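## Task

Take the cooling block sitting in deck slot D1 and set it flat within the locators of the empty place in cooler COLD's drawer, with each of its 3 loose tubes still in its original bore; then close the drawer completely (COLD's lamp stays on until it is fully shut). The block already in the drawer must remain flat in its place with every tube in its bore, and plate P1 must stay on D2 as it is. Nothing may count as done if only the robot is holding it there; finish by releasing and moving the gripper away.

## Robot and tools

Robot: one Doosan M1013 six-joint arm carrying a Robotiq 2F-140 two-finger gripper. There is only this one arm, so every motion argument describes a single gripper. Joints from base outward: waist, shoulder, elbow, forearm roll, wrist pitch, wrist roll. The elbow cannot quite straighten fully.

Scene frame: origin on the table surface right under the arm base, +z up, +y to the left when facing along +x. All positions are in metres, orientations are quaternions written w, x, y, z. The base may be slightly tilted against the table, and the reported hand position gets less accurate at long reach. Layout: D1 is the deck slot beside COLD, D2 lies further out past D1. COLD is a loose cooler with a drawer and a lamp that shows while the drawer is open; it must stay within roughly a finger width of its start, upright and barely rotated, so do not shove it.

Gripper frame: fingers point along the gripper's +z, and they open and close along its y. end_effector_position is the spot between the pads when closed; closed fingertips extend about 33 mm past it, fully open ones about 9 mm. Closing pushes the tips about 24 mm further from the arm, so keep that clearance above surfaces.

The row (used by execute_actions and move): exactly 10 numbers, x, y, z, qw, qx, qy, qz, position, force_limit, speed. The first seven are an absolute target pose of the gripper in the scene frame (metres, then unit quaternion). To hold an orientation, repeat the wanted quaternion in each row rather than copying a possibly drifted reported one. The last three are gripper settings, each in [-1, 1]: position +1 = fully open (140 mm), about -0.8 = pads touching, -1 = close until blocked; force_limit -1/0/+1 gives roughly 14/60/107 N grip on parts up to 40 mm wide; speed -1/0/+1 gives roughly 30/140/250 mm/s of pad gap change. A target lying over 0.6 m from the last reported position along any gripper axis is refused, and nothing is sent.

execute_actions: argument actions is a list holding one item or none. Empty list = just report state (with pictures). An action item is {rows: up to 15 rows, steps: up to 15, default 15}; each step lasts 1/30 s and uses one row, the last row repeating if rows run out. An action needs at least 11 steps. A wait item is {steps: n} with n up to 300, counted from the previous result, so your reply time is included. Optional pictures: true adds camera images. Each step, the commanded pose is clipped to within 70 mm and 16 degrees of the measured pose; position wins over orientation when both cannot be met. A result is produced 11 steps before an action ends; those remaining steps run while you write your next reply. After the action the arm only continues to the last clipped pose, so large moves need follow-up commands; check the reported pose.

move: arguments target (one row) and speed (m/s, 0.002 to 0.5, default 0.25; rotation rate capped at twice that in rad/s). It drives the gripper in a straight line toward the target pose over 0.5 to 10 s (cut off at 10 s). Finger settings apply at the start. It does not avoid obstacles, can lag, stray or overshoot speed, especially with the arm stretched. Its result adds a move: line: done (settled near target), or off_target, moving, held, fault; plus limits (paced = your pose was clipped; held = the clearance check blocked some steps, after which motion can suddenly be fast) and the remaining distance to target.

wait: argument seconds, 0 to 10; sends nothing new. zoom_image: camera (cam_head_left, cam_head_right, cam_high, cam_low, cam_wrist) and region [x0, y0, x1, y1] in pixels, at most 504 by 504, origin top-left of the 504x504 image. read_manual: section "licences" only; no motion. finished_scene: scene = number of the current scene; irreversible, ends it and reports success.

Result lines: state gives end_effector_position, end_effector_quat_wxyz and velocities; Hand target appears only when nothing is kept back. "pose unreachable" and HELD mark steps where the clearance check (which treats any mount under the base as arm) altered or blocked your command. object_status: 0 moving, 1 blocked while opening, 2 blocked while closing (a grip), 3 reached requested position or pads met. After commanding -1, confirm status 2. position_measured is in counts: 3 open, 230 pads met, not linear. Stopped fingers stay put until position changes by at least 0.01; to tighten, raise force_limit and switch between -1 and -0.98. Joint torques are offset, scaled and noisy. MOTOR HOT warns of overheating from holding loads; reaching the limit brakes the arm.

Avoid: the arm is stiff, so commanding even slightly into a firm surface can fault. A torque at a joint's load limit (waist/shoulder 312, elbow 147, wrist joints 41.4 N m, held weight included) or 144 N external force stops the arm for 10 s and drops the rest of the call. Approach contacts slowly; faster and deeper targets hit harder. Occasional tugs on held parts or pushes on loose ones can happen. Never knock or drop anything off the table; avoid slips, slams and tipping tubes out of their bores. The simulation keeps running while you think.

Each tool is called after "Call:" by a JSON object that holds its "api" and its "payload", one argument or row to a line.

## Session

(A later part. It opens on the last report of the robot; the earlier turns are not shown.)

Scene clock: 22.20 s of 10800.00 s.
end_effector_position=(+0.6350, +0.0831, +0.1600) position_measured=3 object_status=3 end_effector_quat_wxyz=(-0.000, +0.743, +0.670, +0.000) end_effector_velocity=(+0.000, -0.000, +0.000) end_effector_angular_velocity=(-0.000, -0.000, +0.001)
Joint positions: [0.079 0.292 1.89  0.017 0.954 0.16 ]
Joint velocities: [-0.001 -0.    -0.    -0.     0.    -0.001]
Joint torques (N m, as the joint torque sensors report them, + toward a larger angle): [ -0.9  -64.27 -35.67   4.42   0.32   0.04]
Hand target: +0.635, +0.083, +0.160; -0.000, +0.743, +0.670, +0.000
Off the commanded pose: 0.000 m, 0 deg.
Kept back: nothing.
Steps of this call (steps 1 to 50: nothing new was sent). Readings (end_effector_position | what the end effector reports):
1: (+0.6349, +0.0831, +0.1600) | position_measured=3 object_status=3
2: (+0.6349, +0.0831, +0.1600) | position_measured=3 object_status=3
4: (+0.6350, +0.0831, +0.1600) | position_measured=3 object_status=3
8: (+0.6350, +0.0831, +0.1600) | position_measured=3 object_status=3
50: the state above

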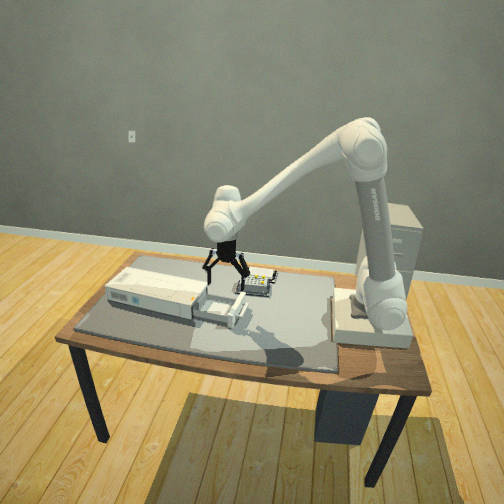

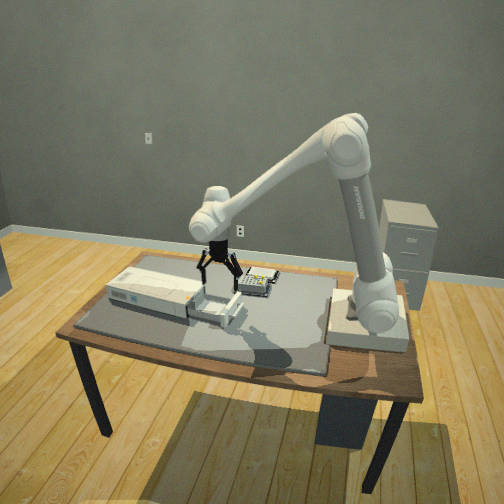

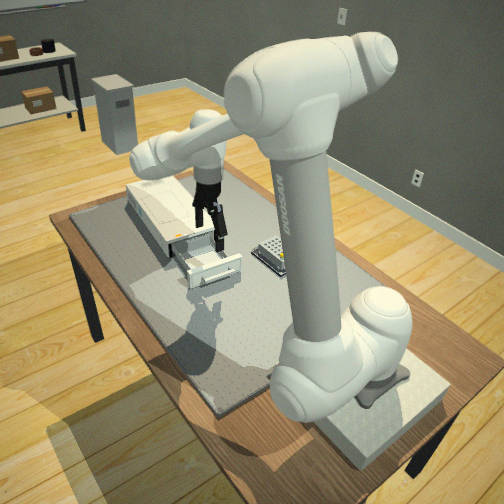

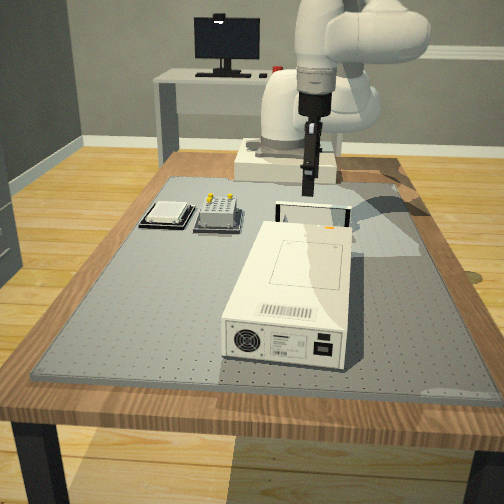

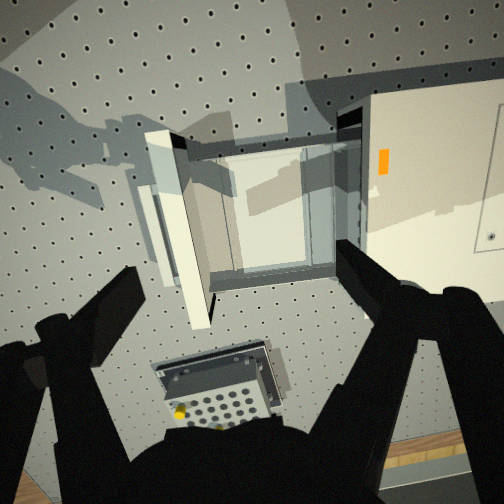

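Call:
{"api": "zoom_image", "payload": {
  "camera": "cam_wrist",
  "region": [200, 135, 340, 185]
}}

Call:
{"api": "zoom_image", "payload": {
  "camera": "cam_wrist",
  "region": [200, 240, 340, 290]
}}

Region (200, 135, 340, 185) of cam_wrist's 504x504 image, scaled by 3.600, with more detail than that image has; it fills the top 180 rows of this view, and the rest is white.

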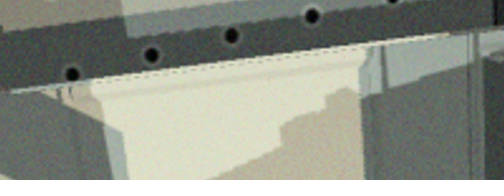

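Region (200, 240, 340, 290) of cam_wrist's 504x504 image, scaled by 3.600, with more detail than that image has; it fills the top 180 rows of this view, and the rest is white.

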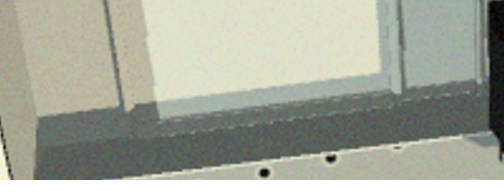

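Call:
{"api": "move", "payload": {
  "target": [0.551, -0.166, 0.175, 0, 0.99966, 0.02618, 0, 0.55, 0, 0.8],
  "speed": 0.45
}}

Scene clock: 29.70 s of 10800.00 s.
end_effector_position=(+0.5514, -0.1659, +0.1750) position_measured=59 object_status=3 end_effector_quat_wxyz=(-0.000, +1.000, +0.026, +0.000) end_effector_velocity=(-0.000, -0.002, +0.000) end_effector_angular_velocity=(-0.001, +0.000, -0.008)
Joint positions: [-0.352  0.193  1.997  0.02   0.952  1.142]
Joint velocities: [-0.003  0.    -0.001 -0.002  0.     0.006]
Joint torques (N m, as the joint torque sensors report them, + toward a larger angle): [  0.7  -52.36 -36.43   4.29   0.09  -0.21]
Hand target: +0.551, -0.166, +0.175; -0.000, +1.000, +0.026, +0.000
Off the commanded pose: 0.000 m, 0 deg.
Kept back: nothing.
After step 90, 2.37 s passed at rest.
move: done

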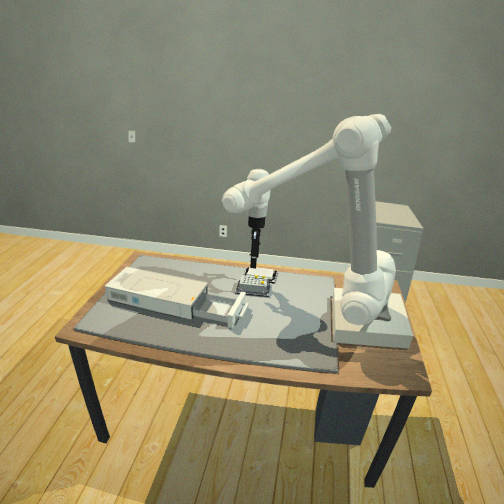

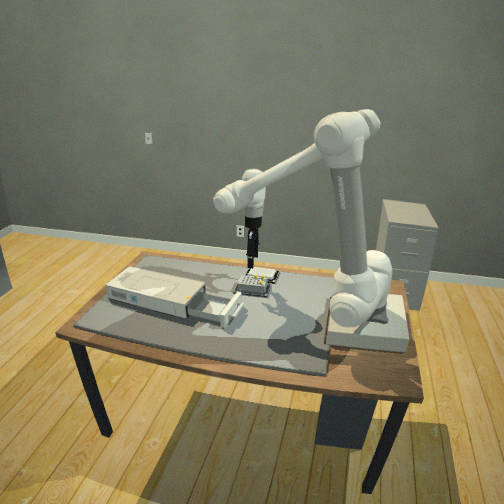

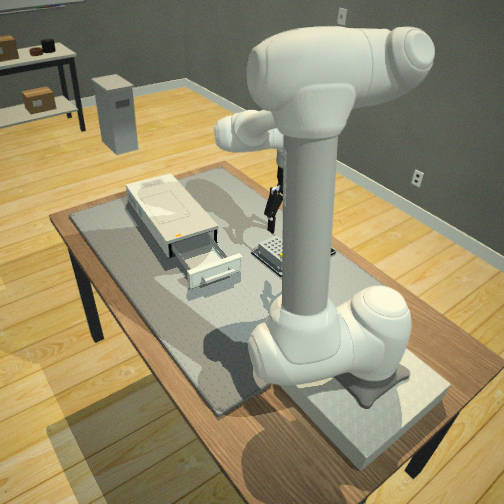

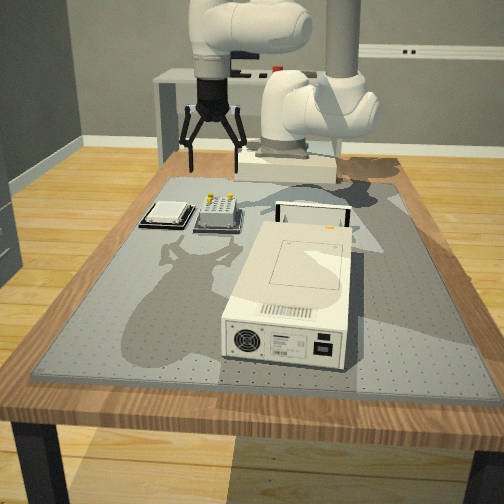

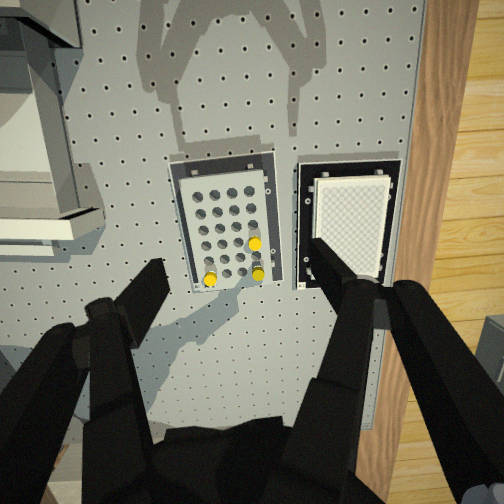

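Call:
{"api": "zoom_image", "payload": {
  "camera": "cam_wrist",
  "region": [160, 145, 310, 305]
}}

Region (160, 145, 310, 305) of cam_wrist's 504x504 image, scaled by 3.150, with more detail than that image has; it fills the left 472 columns of this view, and the rest is white.

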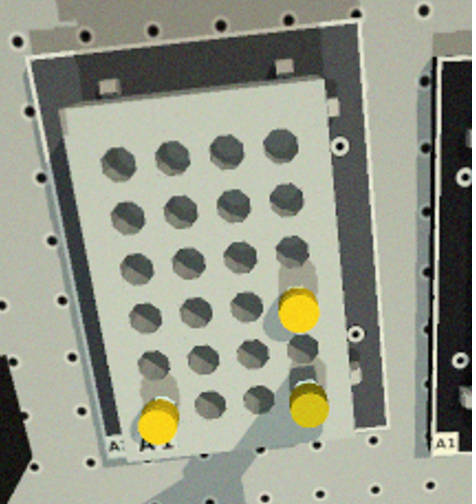

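Call:
{"api": "move", "payload": {
  "target": [0.5447, -0.1557, 0.066, 0, 0.99989, 0.01483, 0, 0.55, 0, 0.8],
  "speed": 0.15
}}

Scene clock: 33.60 s of 10800.00 s.
end_effector_position=(+0.5447, -0.1558, +0.0661) position_measured=59 object_status=3 end_effector_quat_wxyz=(+0.000, +1.000, +0.015, +0.000) end_effector_velocity=(+0.000, +0.001, -0.001) end_effector_angular_velocity=(+0.000, -0.000, -0.000)
Joint positions: [-0.336  0.312  2.095  0.023  0.735  1.176]
Joint velocities: [ 0.001  0.002  0.001  0.    -0.003  0.001]
Joint torques (N m, as the joint torque sensors report them, + toward a larger angle): [  0.47 -57.98 -28.99   3.55   0.73   0.03]
Hand target: +0.545, -0.156, +0.066; +0.000, +1.000, +0.015, -0.000
Off the commanded pose: 0.000 m, 0 deg.
Kept back: nothing.
move: done

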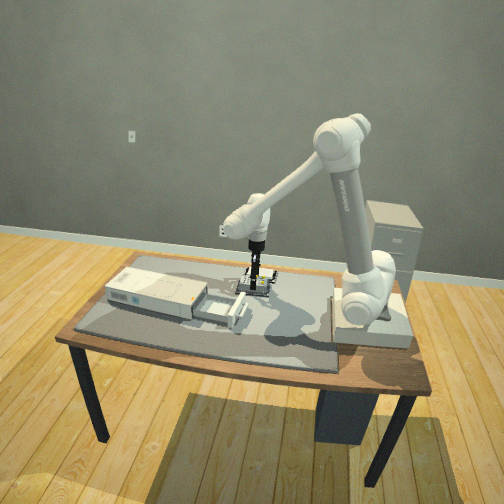

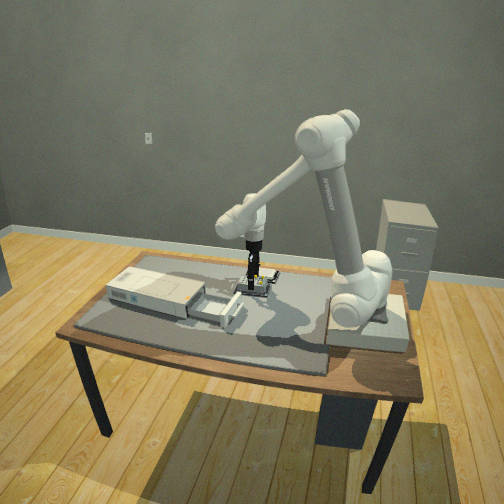

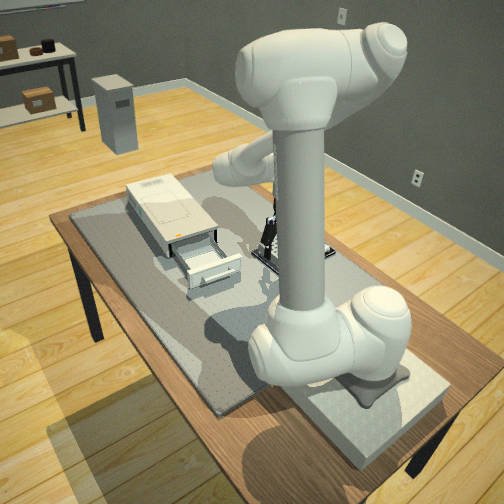

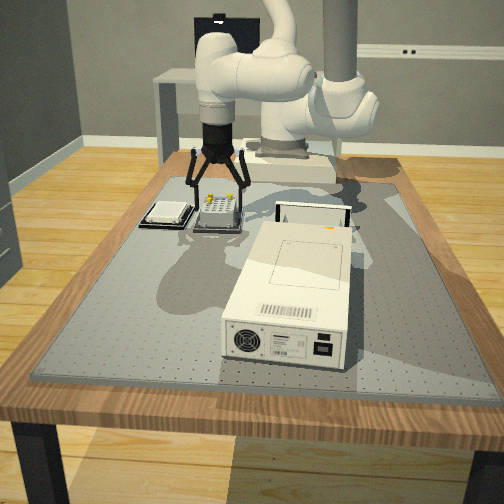

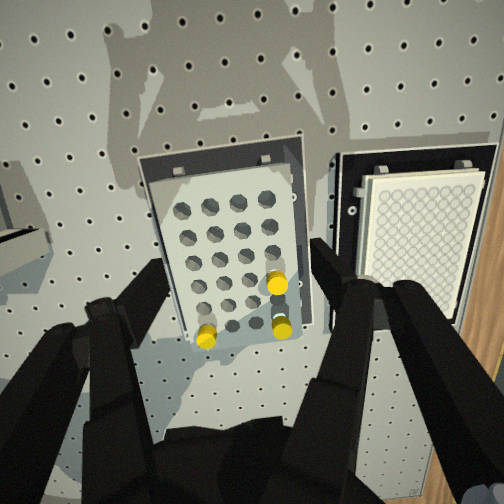

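Call:
{"api": "zoom_image", "payload": {
  "camera": "cam_wrist",
  "region": [130, 150, 350, 370]
}}

Region (130, 150, 350, 370) of cam_wrist's 504x504 image, scaled by 2.291, with more detail than that image has.

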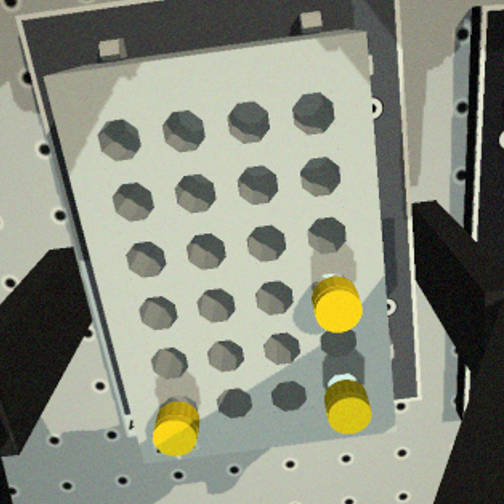

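Call:
{"api": "execute_actions", "payload": {
  "actions": [
    {"rows": [[0.5450,-0.1553,0.066,0,0.99986,0.0166,0,0.55,0,0.8],[0.5453,-0.1548,0.066,0,0.99986,0.0166,0,0.55,0,0.8],[0.5456,-0.1543,0.066,0,0.99986,0.0166,0,0.55,0,0.8],[0.5458,-0.1538,0.066,0,0.99986,0.0166,0,0.55,0,0.8],[0.5458,-0.1538,0.066,0,0.99986,0.0166,0,0.55,0,0.8],[0.5458,-0.1538,0.066,0,0.99986,0.0166,0,0.55,0,0.8],[0.5458,-0.1538,0.066,0,0.99986,0.0166,0,0.55,0,0.8],[0.5458,-0.1538,0.066,0,0.99986,0.0166,0,-1,0.5,-0.5]], "steps": 15}
  ]
}}

Call:
{"api": "wait", "payload": {
  "seconds": 0.4
}}

Scene clock: 35.93 s of 10800.00 s.
end_effector_position=(+0.5449, -0.1550, +0.0659) position_measured=59 object_status=3 end_effector_quat_wxyz=(-0.000, +1.000, +0.016, -0.000) end_effector_velocity=(+0.004, +0.011, -0.001) end_effector_angular_velocity=(+0.000, +0.002, +0.024)
Joint positions: [-0.335  0.312  2.095  0.023  0.735  1.176]
Joint velocities: [ 0.021  0.003 -0.001 -0.001 -0.    -0.003]
Joint torques (N m, as the joint torque sensors report them, + toward a larger angle): [  1.48 -61.01 -28.94   3.97   0.86   0.01]
Steps of this call (steps 1 to 66: nothing new was sent; steps 67 to 70: the first 4 steps of this action). Readings (end_effector_position | what the end effector reports):
67: (+0.5447, -0.1557, +0.0660) | position_measured=59 object_status=3
68: (+0.5447, -0.1556, +0.0660) | position_measured=59 object_status=3
70: the state above

Scene clock: 36.70 s of 10800.00 s.
end_effector_position=(+0.5459, -0.1538, +0.0661) position_measured=104 object_status=2 end_effector_quat_wxyz=(+0.000, +1.000, +0.017, +0.000) end_effector_velocity=(-0.000, -0.000, -0.000) end_effector_angular_velocity=(+0.000, -0.001, -0.001)
Joint positions: [-0.332  0.312  2.094  0.023  0.735  1.176]
Joint velocities: [-0.001 -0.     0.     0.001 -0.001 -0.   ]
Joint torques (N m, as the joint torque sensors report them, + toward a larger angle): [  8.59 -34.49 -17.22   6.56  -2.88   0.72]
Hand target: +0.546, -0.154, +0.066; +0.000, +1.000, +0.017, -0.000
Off the commanded pose: 0.000 m, 0 deg.
Kept back: nothing.
Steps of this call (steps 1 to 11: the last 11 steps of your previous action; steps 12 to 23: nothing new was sent). Readings (end_effector_position | what the end effector reports):
1: (+0.5451, -0.1547, +0.0659) | position_measured=59 object_status=3
2: (+0.5454, -0.1544, +0.0659) | position_measured=59 object_status=3
4: (+0.5456, -0.1541, +0.0660) | position_measured=59 object_status=0
8: (+0.5458, -0.1539, +0.0660) | position_measured=74 object_status=0
23: the state above

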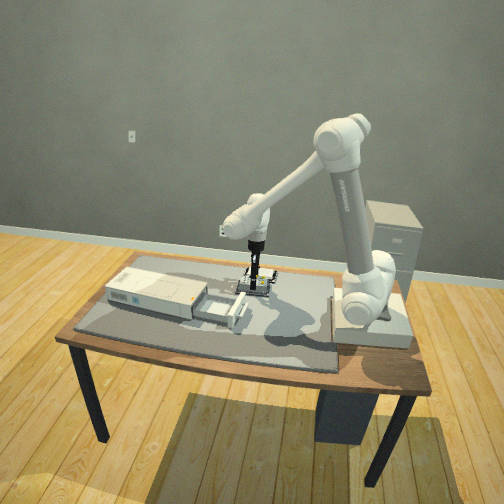

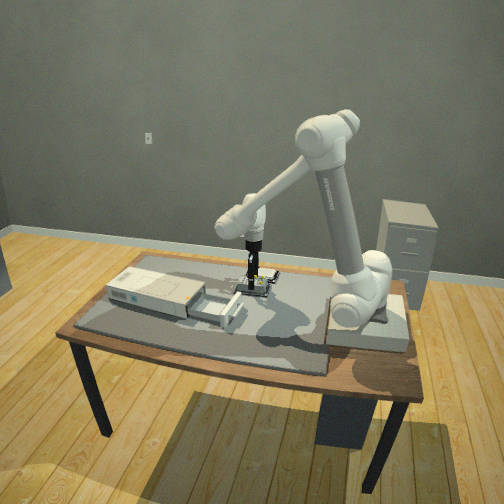

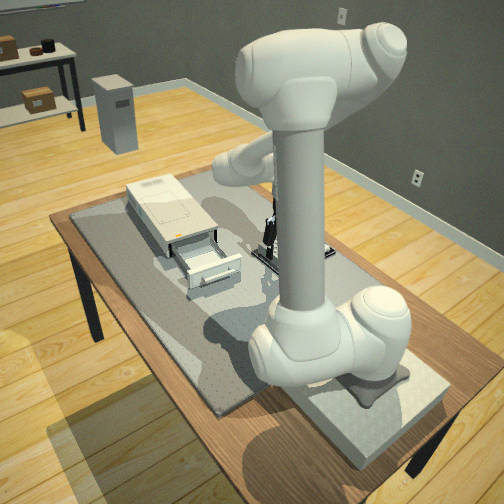

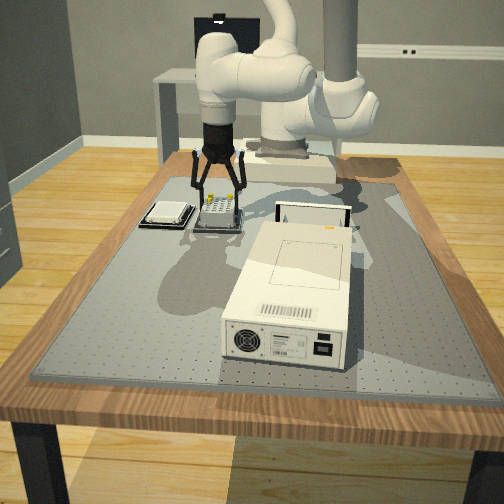

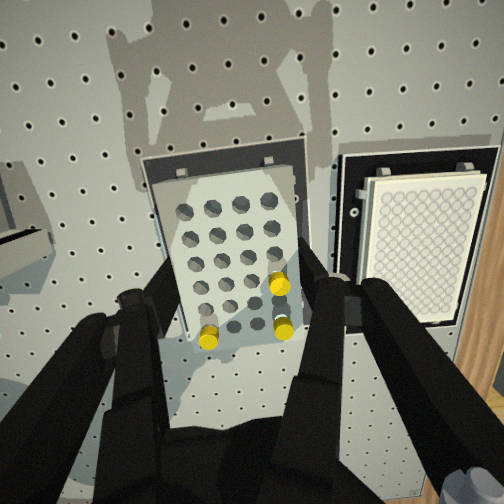

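Call:
{"api": "move", "payload": {
  "target": [0.5458, -0.1538, 0.15, 0, 0.99986, 0.0166, 0, -1, 0.5, -0.5],
  "speed": 0.12
}}

Call:
{"api": "move", "payload": {
  "target": [0.6697, 0.0836, 0.15, 0, 0.7426, 0.6698, 0, -1, 0.5, -0.5],
  "speed": 0.35
}}

Scene clock: 38.27 s of 10800.00 s.
end_effector_position=(+0.5458, -0.1538, +0.1499) position_measured=105 object_status=2 end_effector_quat_wxyz=(-0.000, +1.000, +0.017, -0.000) end_effector_velocity=(+0.001, +0.001, +0.002) end_effector_angular_velocity=(+0.000, -0.001, +0.000)
Joint positions: [-0.334  0.207  2.034  0.02   0.9    1.178]
Joint velocities: [ 0.001 -0.002 -0.002  0.001  0.003  0.   ]
Joint torques (N m, as the joint torque sensors report them, + toward a larger angle): [  3.48 -58.6  -38.77   4.16   0.65  -0.25]
Hand target: +0.546, -0.154, +0.150; -0.000, +1.000, +0.017, +0.000
Off the commanded pose: 0.000 m, 0 deg.
Kept back: nothing.
move: done

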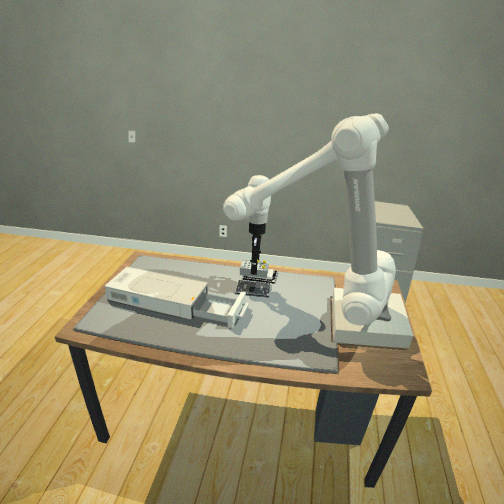

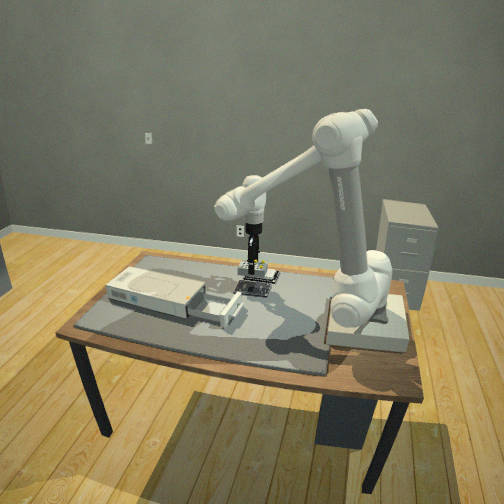

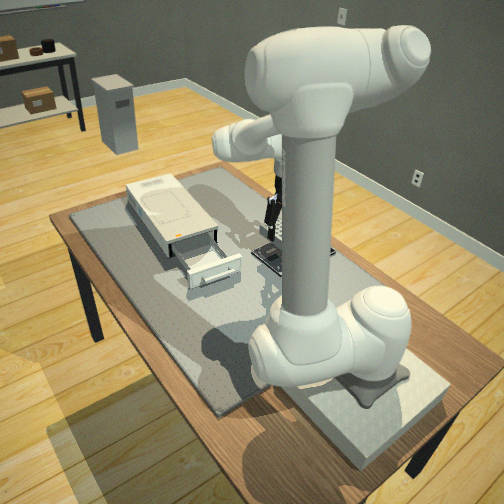

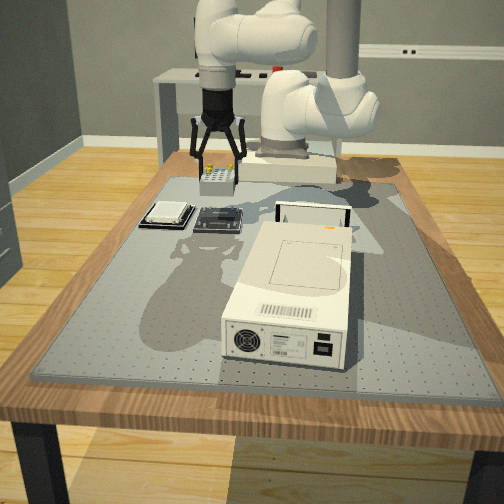

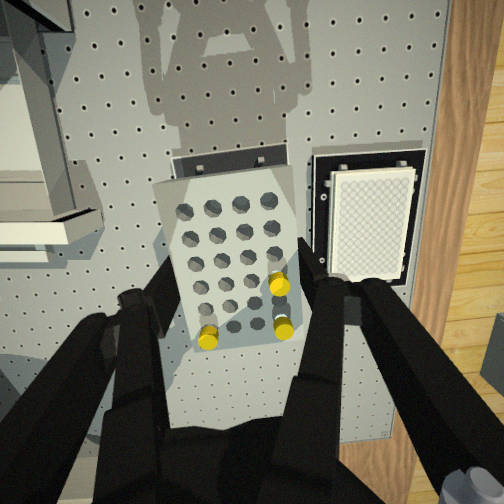

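Scene clock: 40.80 s of 10800.00 s.
end_effector_position=(+0.6692, +0.0835, +0.1500) position_measured=105 object_status=2 end_effector_quat_wxyz=(+0.000, +0.743, +0.670, -0.000) end_effector_velocity=(+0.000, +0.001, -0.000) end_effector_angular_velocity=(+0.001, +0.001, +0.008)
Joint positions: [0.077 0.348 1.83  0.017 0.957 0.159]
Joint velocities: [ 0.     0.001 -0.001  0.001  0.001 -0.008]
Joint torques (N m, as the joint torque sensors report them, + toward a larger angle): [  0.03 -74.31 -40.48   4.49   0.08  -0.06]
Hand target: +0.669, +0.084, +0.150; +0.000, +0.743, +0.670, -0.000
Off the commanded pose: 0.000 m, 0 deg.
Kept back: nothing.
move: done

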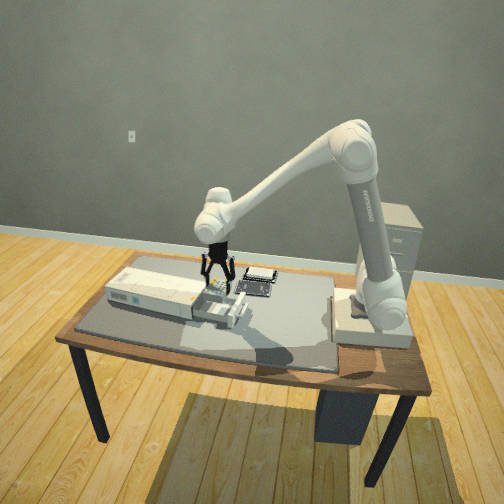

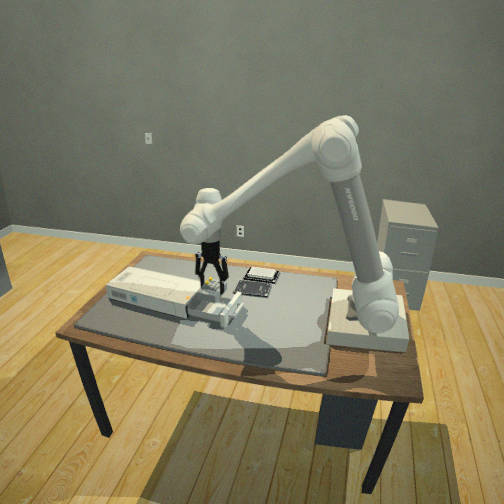

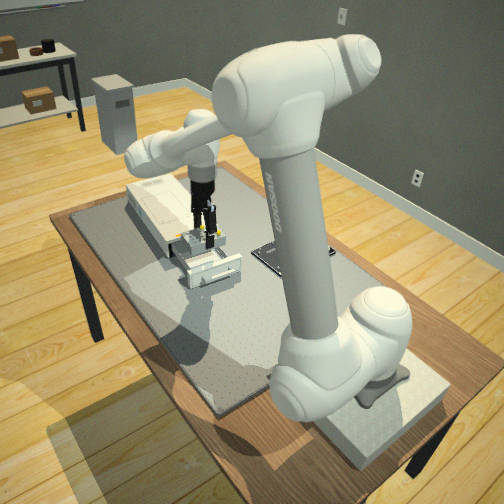

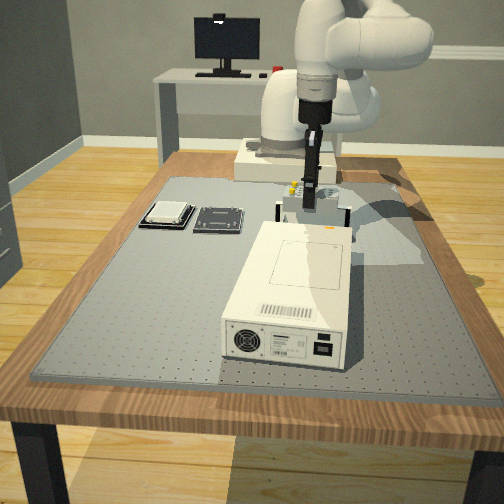

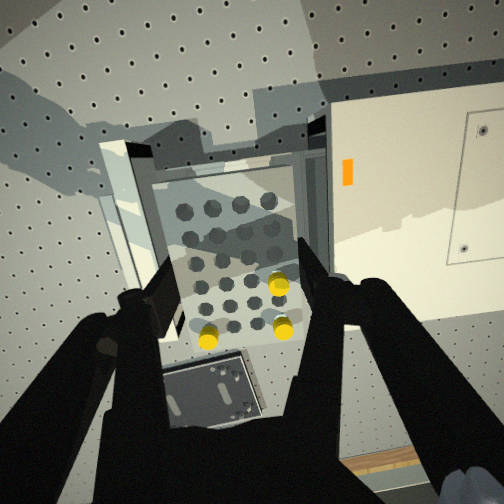

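Call:
{"api": "move", "payload": {
  "target": [0.6697, 0.0836, 0.105, 0, 0.7426, 0.6698, 0, -1, 0.5, -0.5],
  "speed": 0.1
}}

Call:
{"api": "zoom_image", "payload": {
  "camera": "cam_wrist",
  "region": [110, 130, 340, 250]
}}

Scene clock: 42.17 s of 10800.00 s.
end_effector_position=(+0.6697, +0.0836, +0.1051) position_measured=105 object_status=2 end_effector_quat_wxyz=(+0.000, +0.743, +0.670, +0.000) end_effector_velocity=(-0.000, -0.001, -0.002) end_effector_angular_velocity=(-0.001, +0.000, -0.000)
Joint positions: [0.078 0.395 1.861 0.018 0.879 0.157]
Joint velocities: [-0.     0.001  0.001 -0.001 -0.002  0.   ]
Joint torques (N m, as the joint torque sensors report them, + toward a larger angle): [  0.76 -76.91 -37.8    4.11   0.04  -0.12]
Hand target: +0.670, +0.084, +0.105; +0.000, +0.743, +0.670, -0.000
Off the commanded pose: 0.000 m, 0 deg.
Kept back: nothing.
move: done

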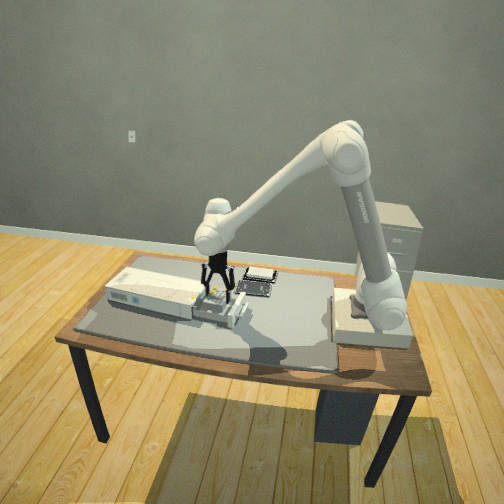

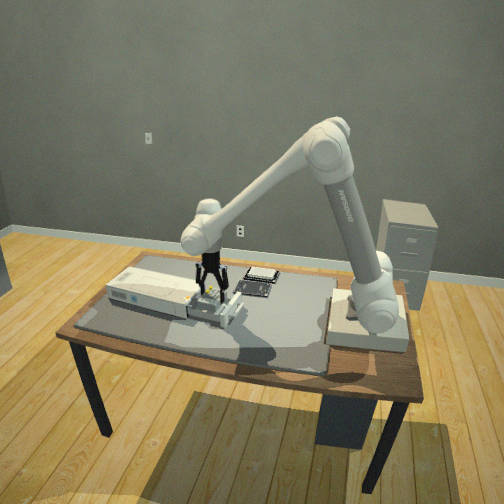

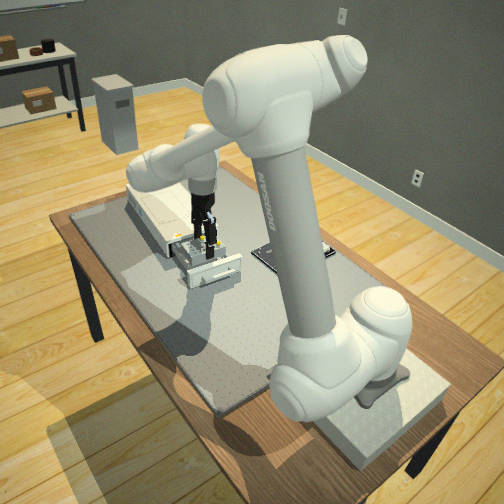

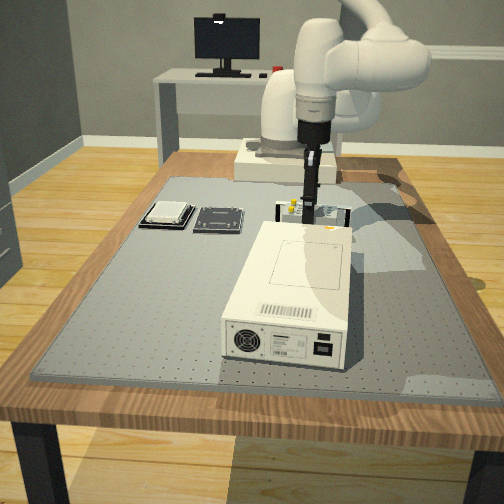

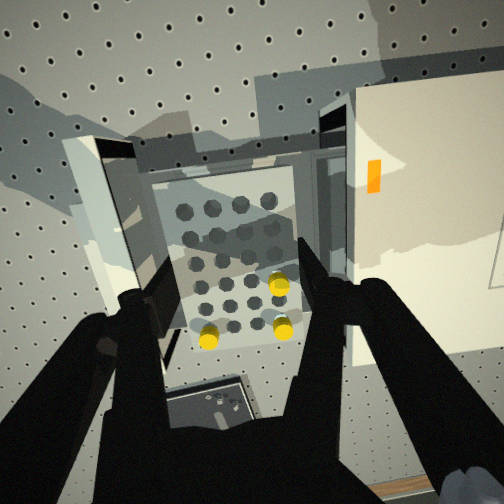

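Region (110, 130, 340, 250) of cam_wrist's 504x504 image, scaled by 2.191, with more detail than that image has; it fills the top 263 rows of this view, and the rest is white.

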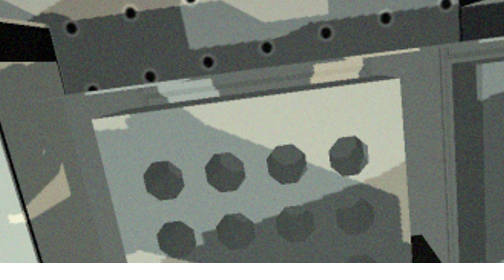

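Call:
{"api": "zoom_image", "payload": {
  "camera": "cam_wrist",
  "region": [140, 145, 320, 195]
}}

Region (140, 145, 320, 195) of cam_wrist's 504x504 image, scaled by 2.800, with more detail than that image has.

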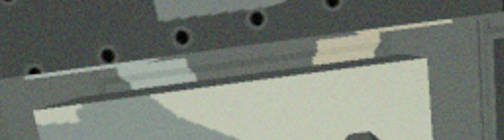

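Call:
{"api": "zoom_image", "payload": {
  "camera": "cam_wrist",
  "region": [270, 135, 360, 205]
}}

Region (270, 135, 360, 205) of cam_wrist's 504x504 image, scaled by 5.600, with more detail than that image has.

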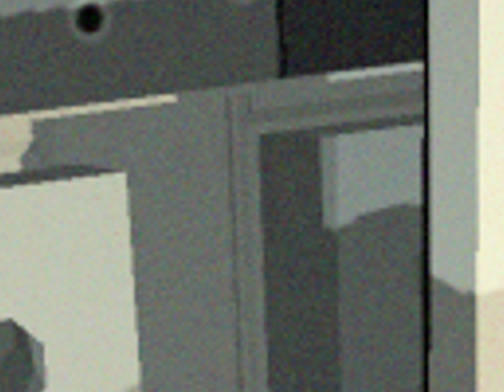

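Call:
{"api": "move", "payload": {
  "target": [0.6686, 0.0828, 0.077, 0, 0.7426, 0.6698, 0, -1, 0.5, -0.5],
  "speed": 0.05
}}

Call:
{"api": "zoom_image", "payload": {
  "camera": "cam_wrist",
  "region": [260, 135, 360, 205]
}}

Call:
{"api": "zoom_image", "payload": {
  "camera": "cam_wrist",
  "region": [110, 150, 210, 220]
}}

Scene clock: 50.43 s of 10800.00 s.
end_effector_position=(+0.6686, +0.0828, +0.0771) position_measured=105 object_status=2 end_effector_quat_wxyz=(+0.000, +0.743, +0.670, +0.000) end_effector_velocity=(-0.000, +0.000, -0.002) end_effector_angular_velocity=(-0.000, +0.000, +0.002)
Joint positions: [0.077 0.424 1.88  0.019 0.831 0.155]
Joint velocities: [ 0.001  0.002  0.001 -0.    -0.003 -0.001]
Joint torques (N m, as the joint torque sensors report them, + toward a larger angle): [  1.8  -79.11 -35.71   4.35   0.43   0.36]
Hand target: +0.669, +0.083, +0.077; +0.000, +0.743, +0.670, -0.000
Off the commanded pose: 0.000 m, 0 deg.
Kept back: nothing.
After step 90, 4.37 s passed at rest.
move: done

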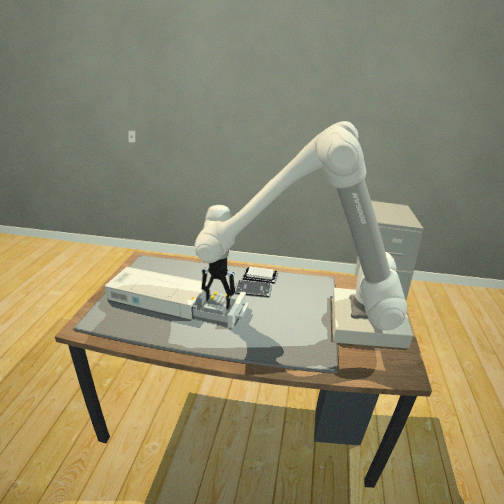

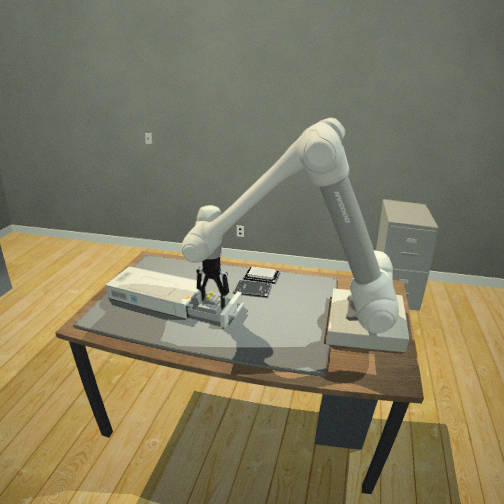

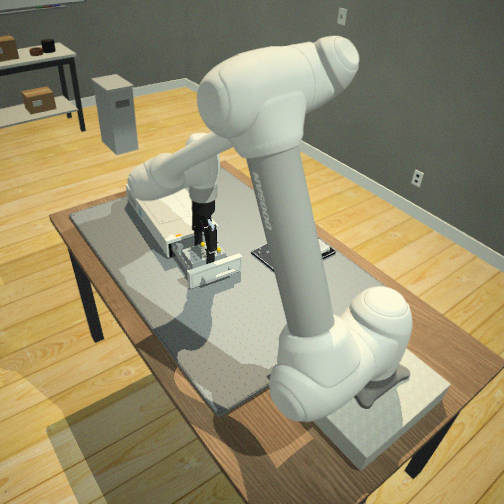

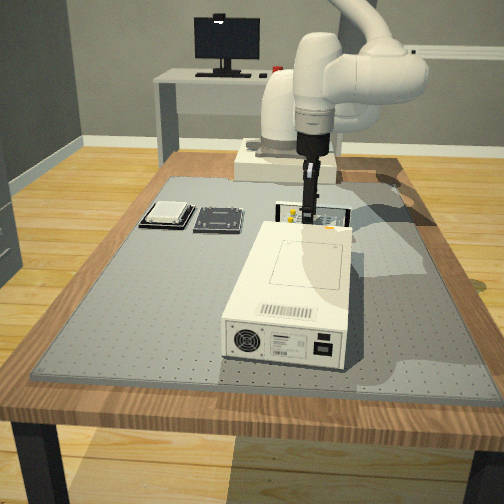

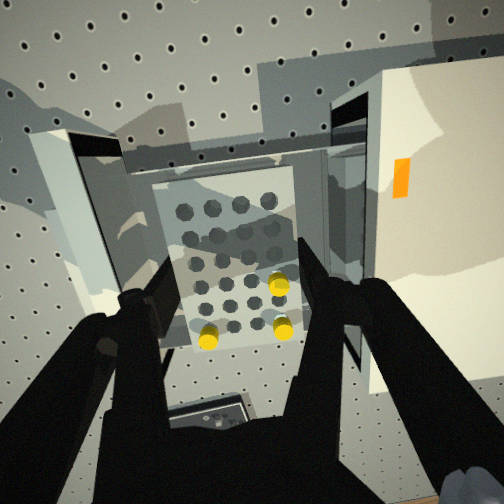

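Region (260, 135, 360, 205) of cam_wrist's 504x504 image, scaled by 5.040, with more detail than that image has; it fills the top 353 rows of this view, and the rest is white.

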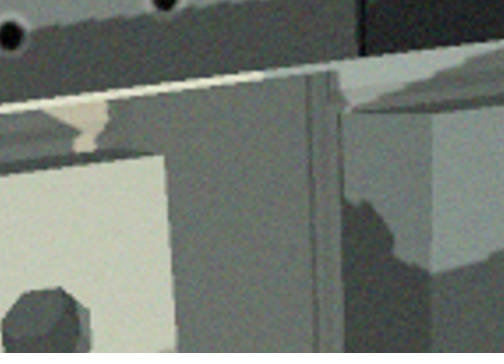

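Region (110, 150, 210, 220) of cam_wrist's 504x504 image, scaled by 5.040, with more detail than that image has; it fills the top 353 rows of this view, and the rest is white.

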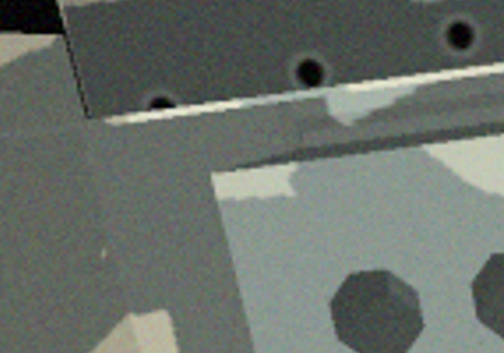

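Call:
{"api": "move", "payload": {
  "target": [0.6690, 0.0828, 0.0712, 0, 0.7426, 0.6698, 0, -1, 0.5, -0.5],
  "speed": 0.012
}}

Scene clock: 52.93 s of 10800.00 s.
end_effector_position=(+0.6690, +0.0827, +0.0713) position_measured=105 object_status=2 end_effector_quat_wxyz=(+0.000, +0.743, +0.670, -0.000) end_effector_velocity=(+0.001, -0.000, -0.001) end_effector_angular_velocity=(+0.001, -0.001, -0.001)
Joint positions: [0.077 0.431 1.883 0.019 0.821 0.155]
Joint velocities: [-0.001  0.001  0.     0.001 -0.002  0.   ]
Joint torques (N m, as the joint torque sensors report them, + toward a larger angle): [  0.36 -77.46 -36.63   4.16   0.84  -0.21]
Hand target: +0.669, +0.083, +0.071; +0.000, +0.743, +0.670, -0.000
Off the commanded pose: 0.000 m, 0 deg.
Kept back: nothing.
move: done

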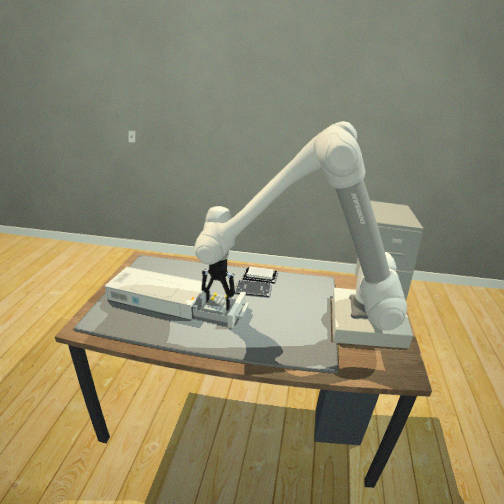

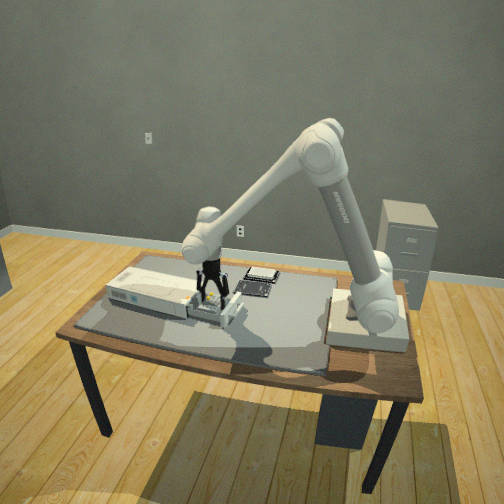

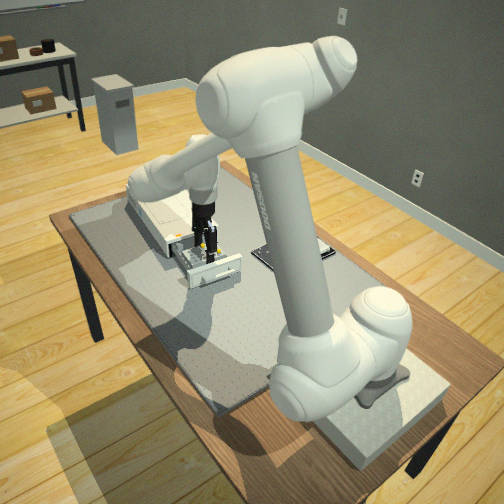

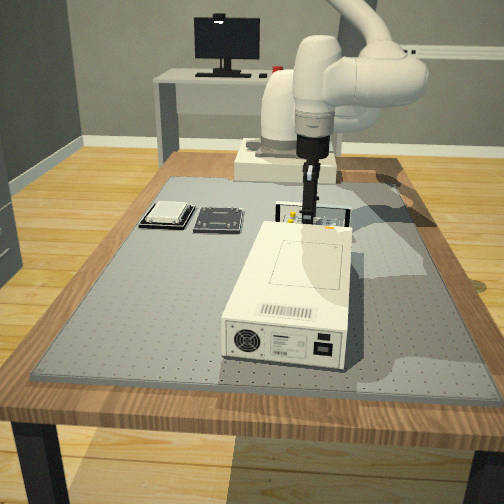

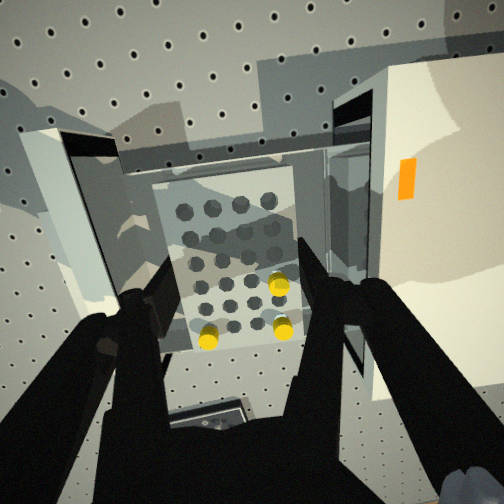

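No contact yet. A bit lower.

Call:
{"api": "move", "payload": {
  "target": [0.6690, 0.0828, 0.0697, 0, 0.7426, 0.6698, 0, -1, 0.5, -0.5],
  "speed": 0.005
}}

Scene clock: 53.87 s of 10800.00 s.
end_effector_position=(+0.6690, +0.0828, +0.0697) position_measured=105 object_status=2 end_effector_quat_wxyz=(+0.000, +0.743, +0.670, -0.000) end_effector_velocity=(-0.000, -0.001, -0.000) end_effector_angular_velocity=(-0.001, -0.000, -0.001)
Joint positions: [0.077 0.433 1.884 0.019 0.818 0.155]
Joint velocities: [-0.001 -0.     0.001 -0.001 -0.001  0.001]
Joint torques (N m, as the joint torque sensors report them, + toward a larger angle): [  0.85 -80.31 -36.56   4.04   0.24   0.14]
Hand target: +0.669, +0.083, +0.070; +0.000, +0.743, +0.670, -0.000
Off the commanded pose: 0.000 m, 0 deg.
Kept back: nothing.
move: done

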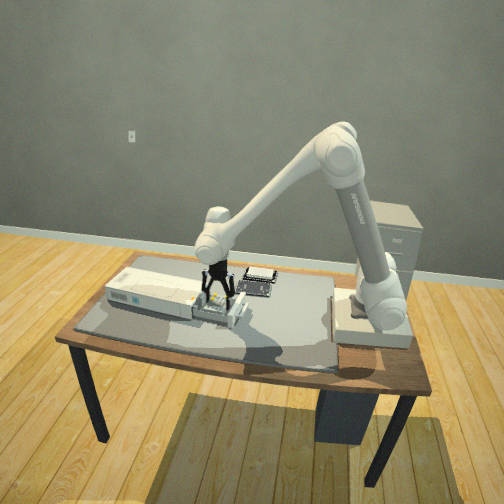

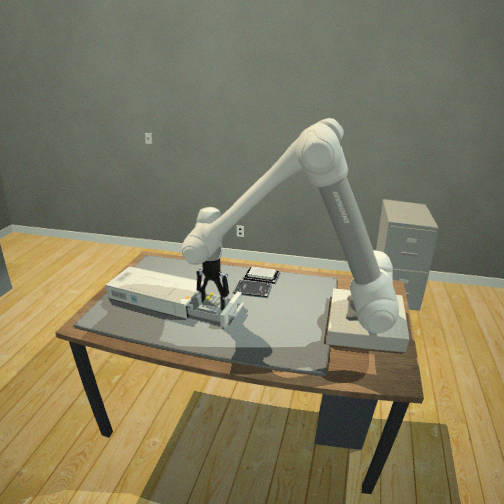

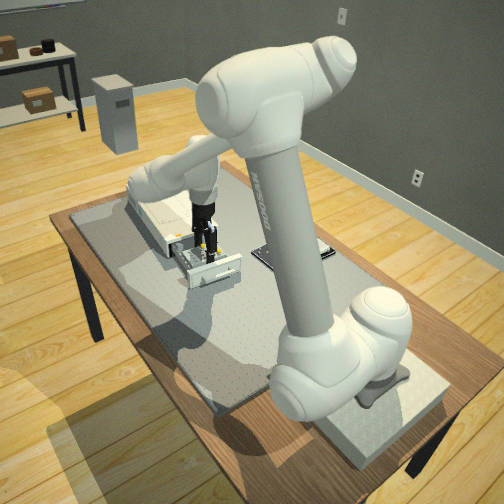

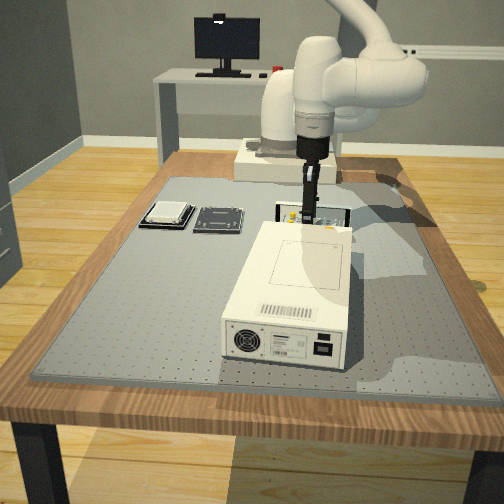

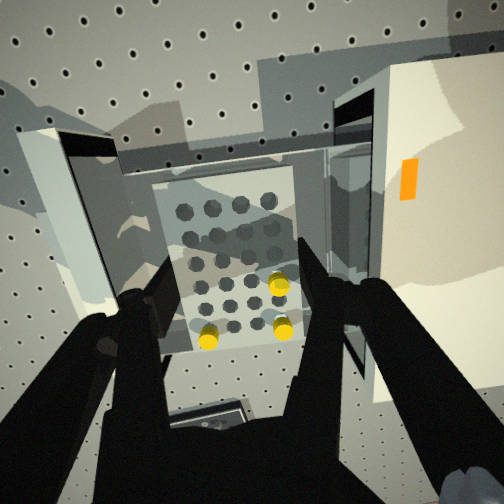

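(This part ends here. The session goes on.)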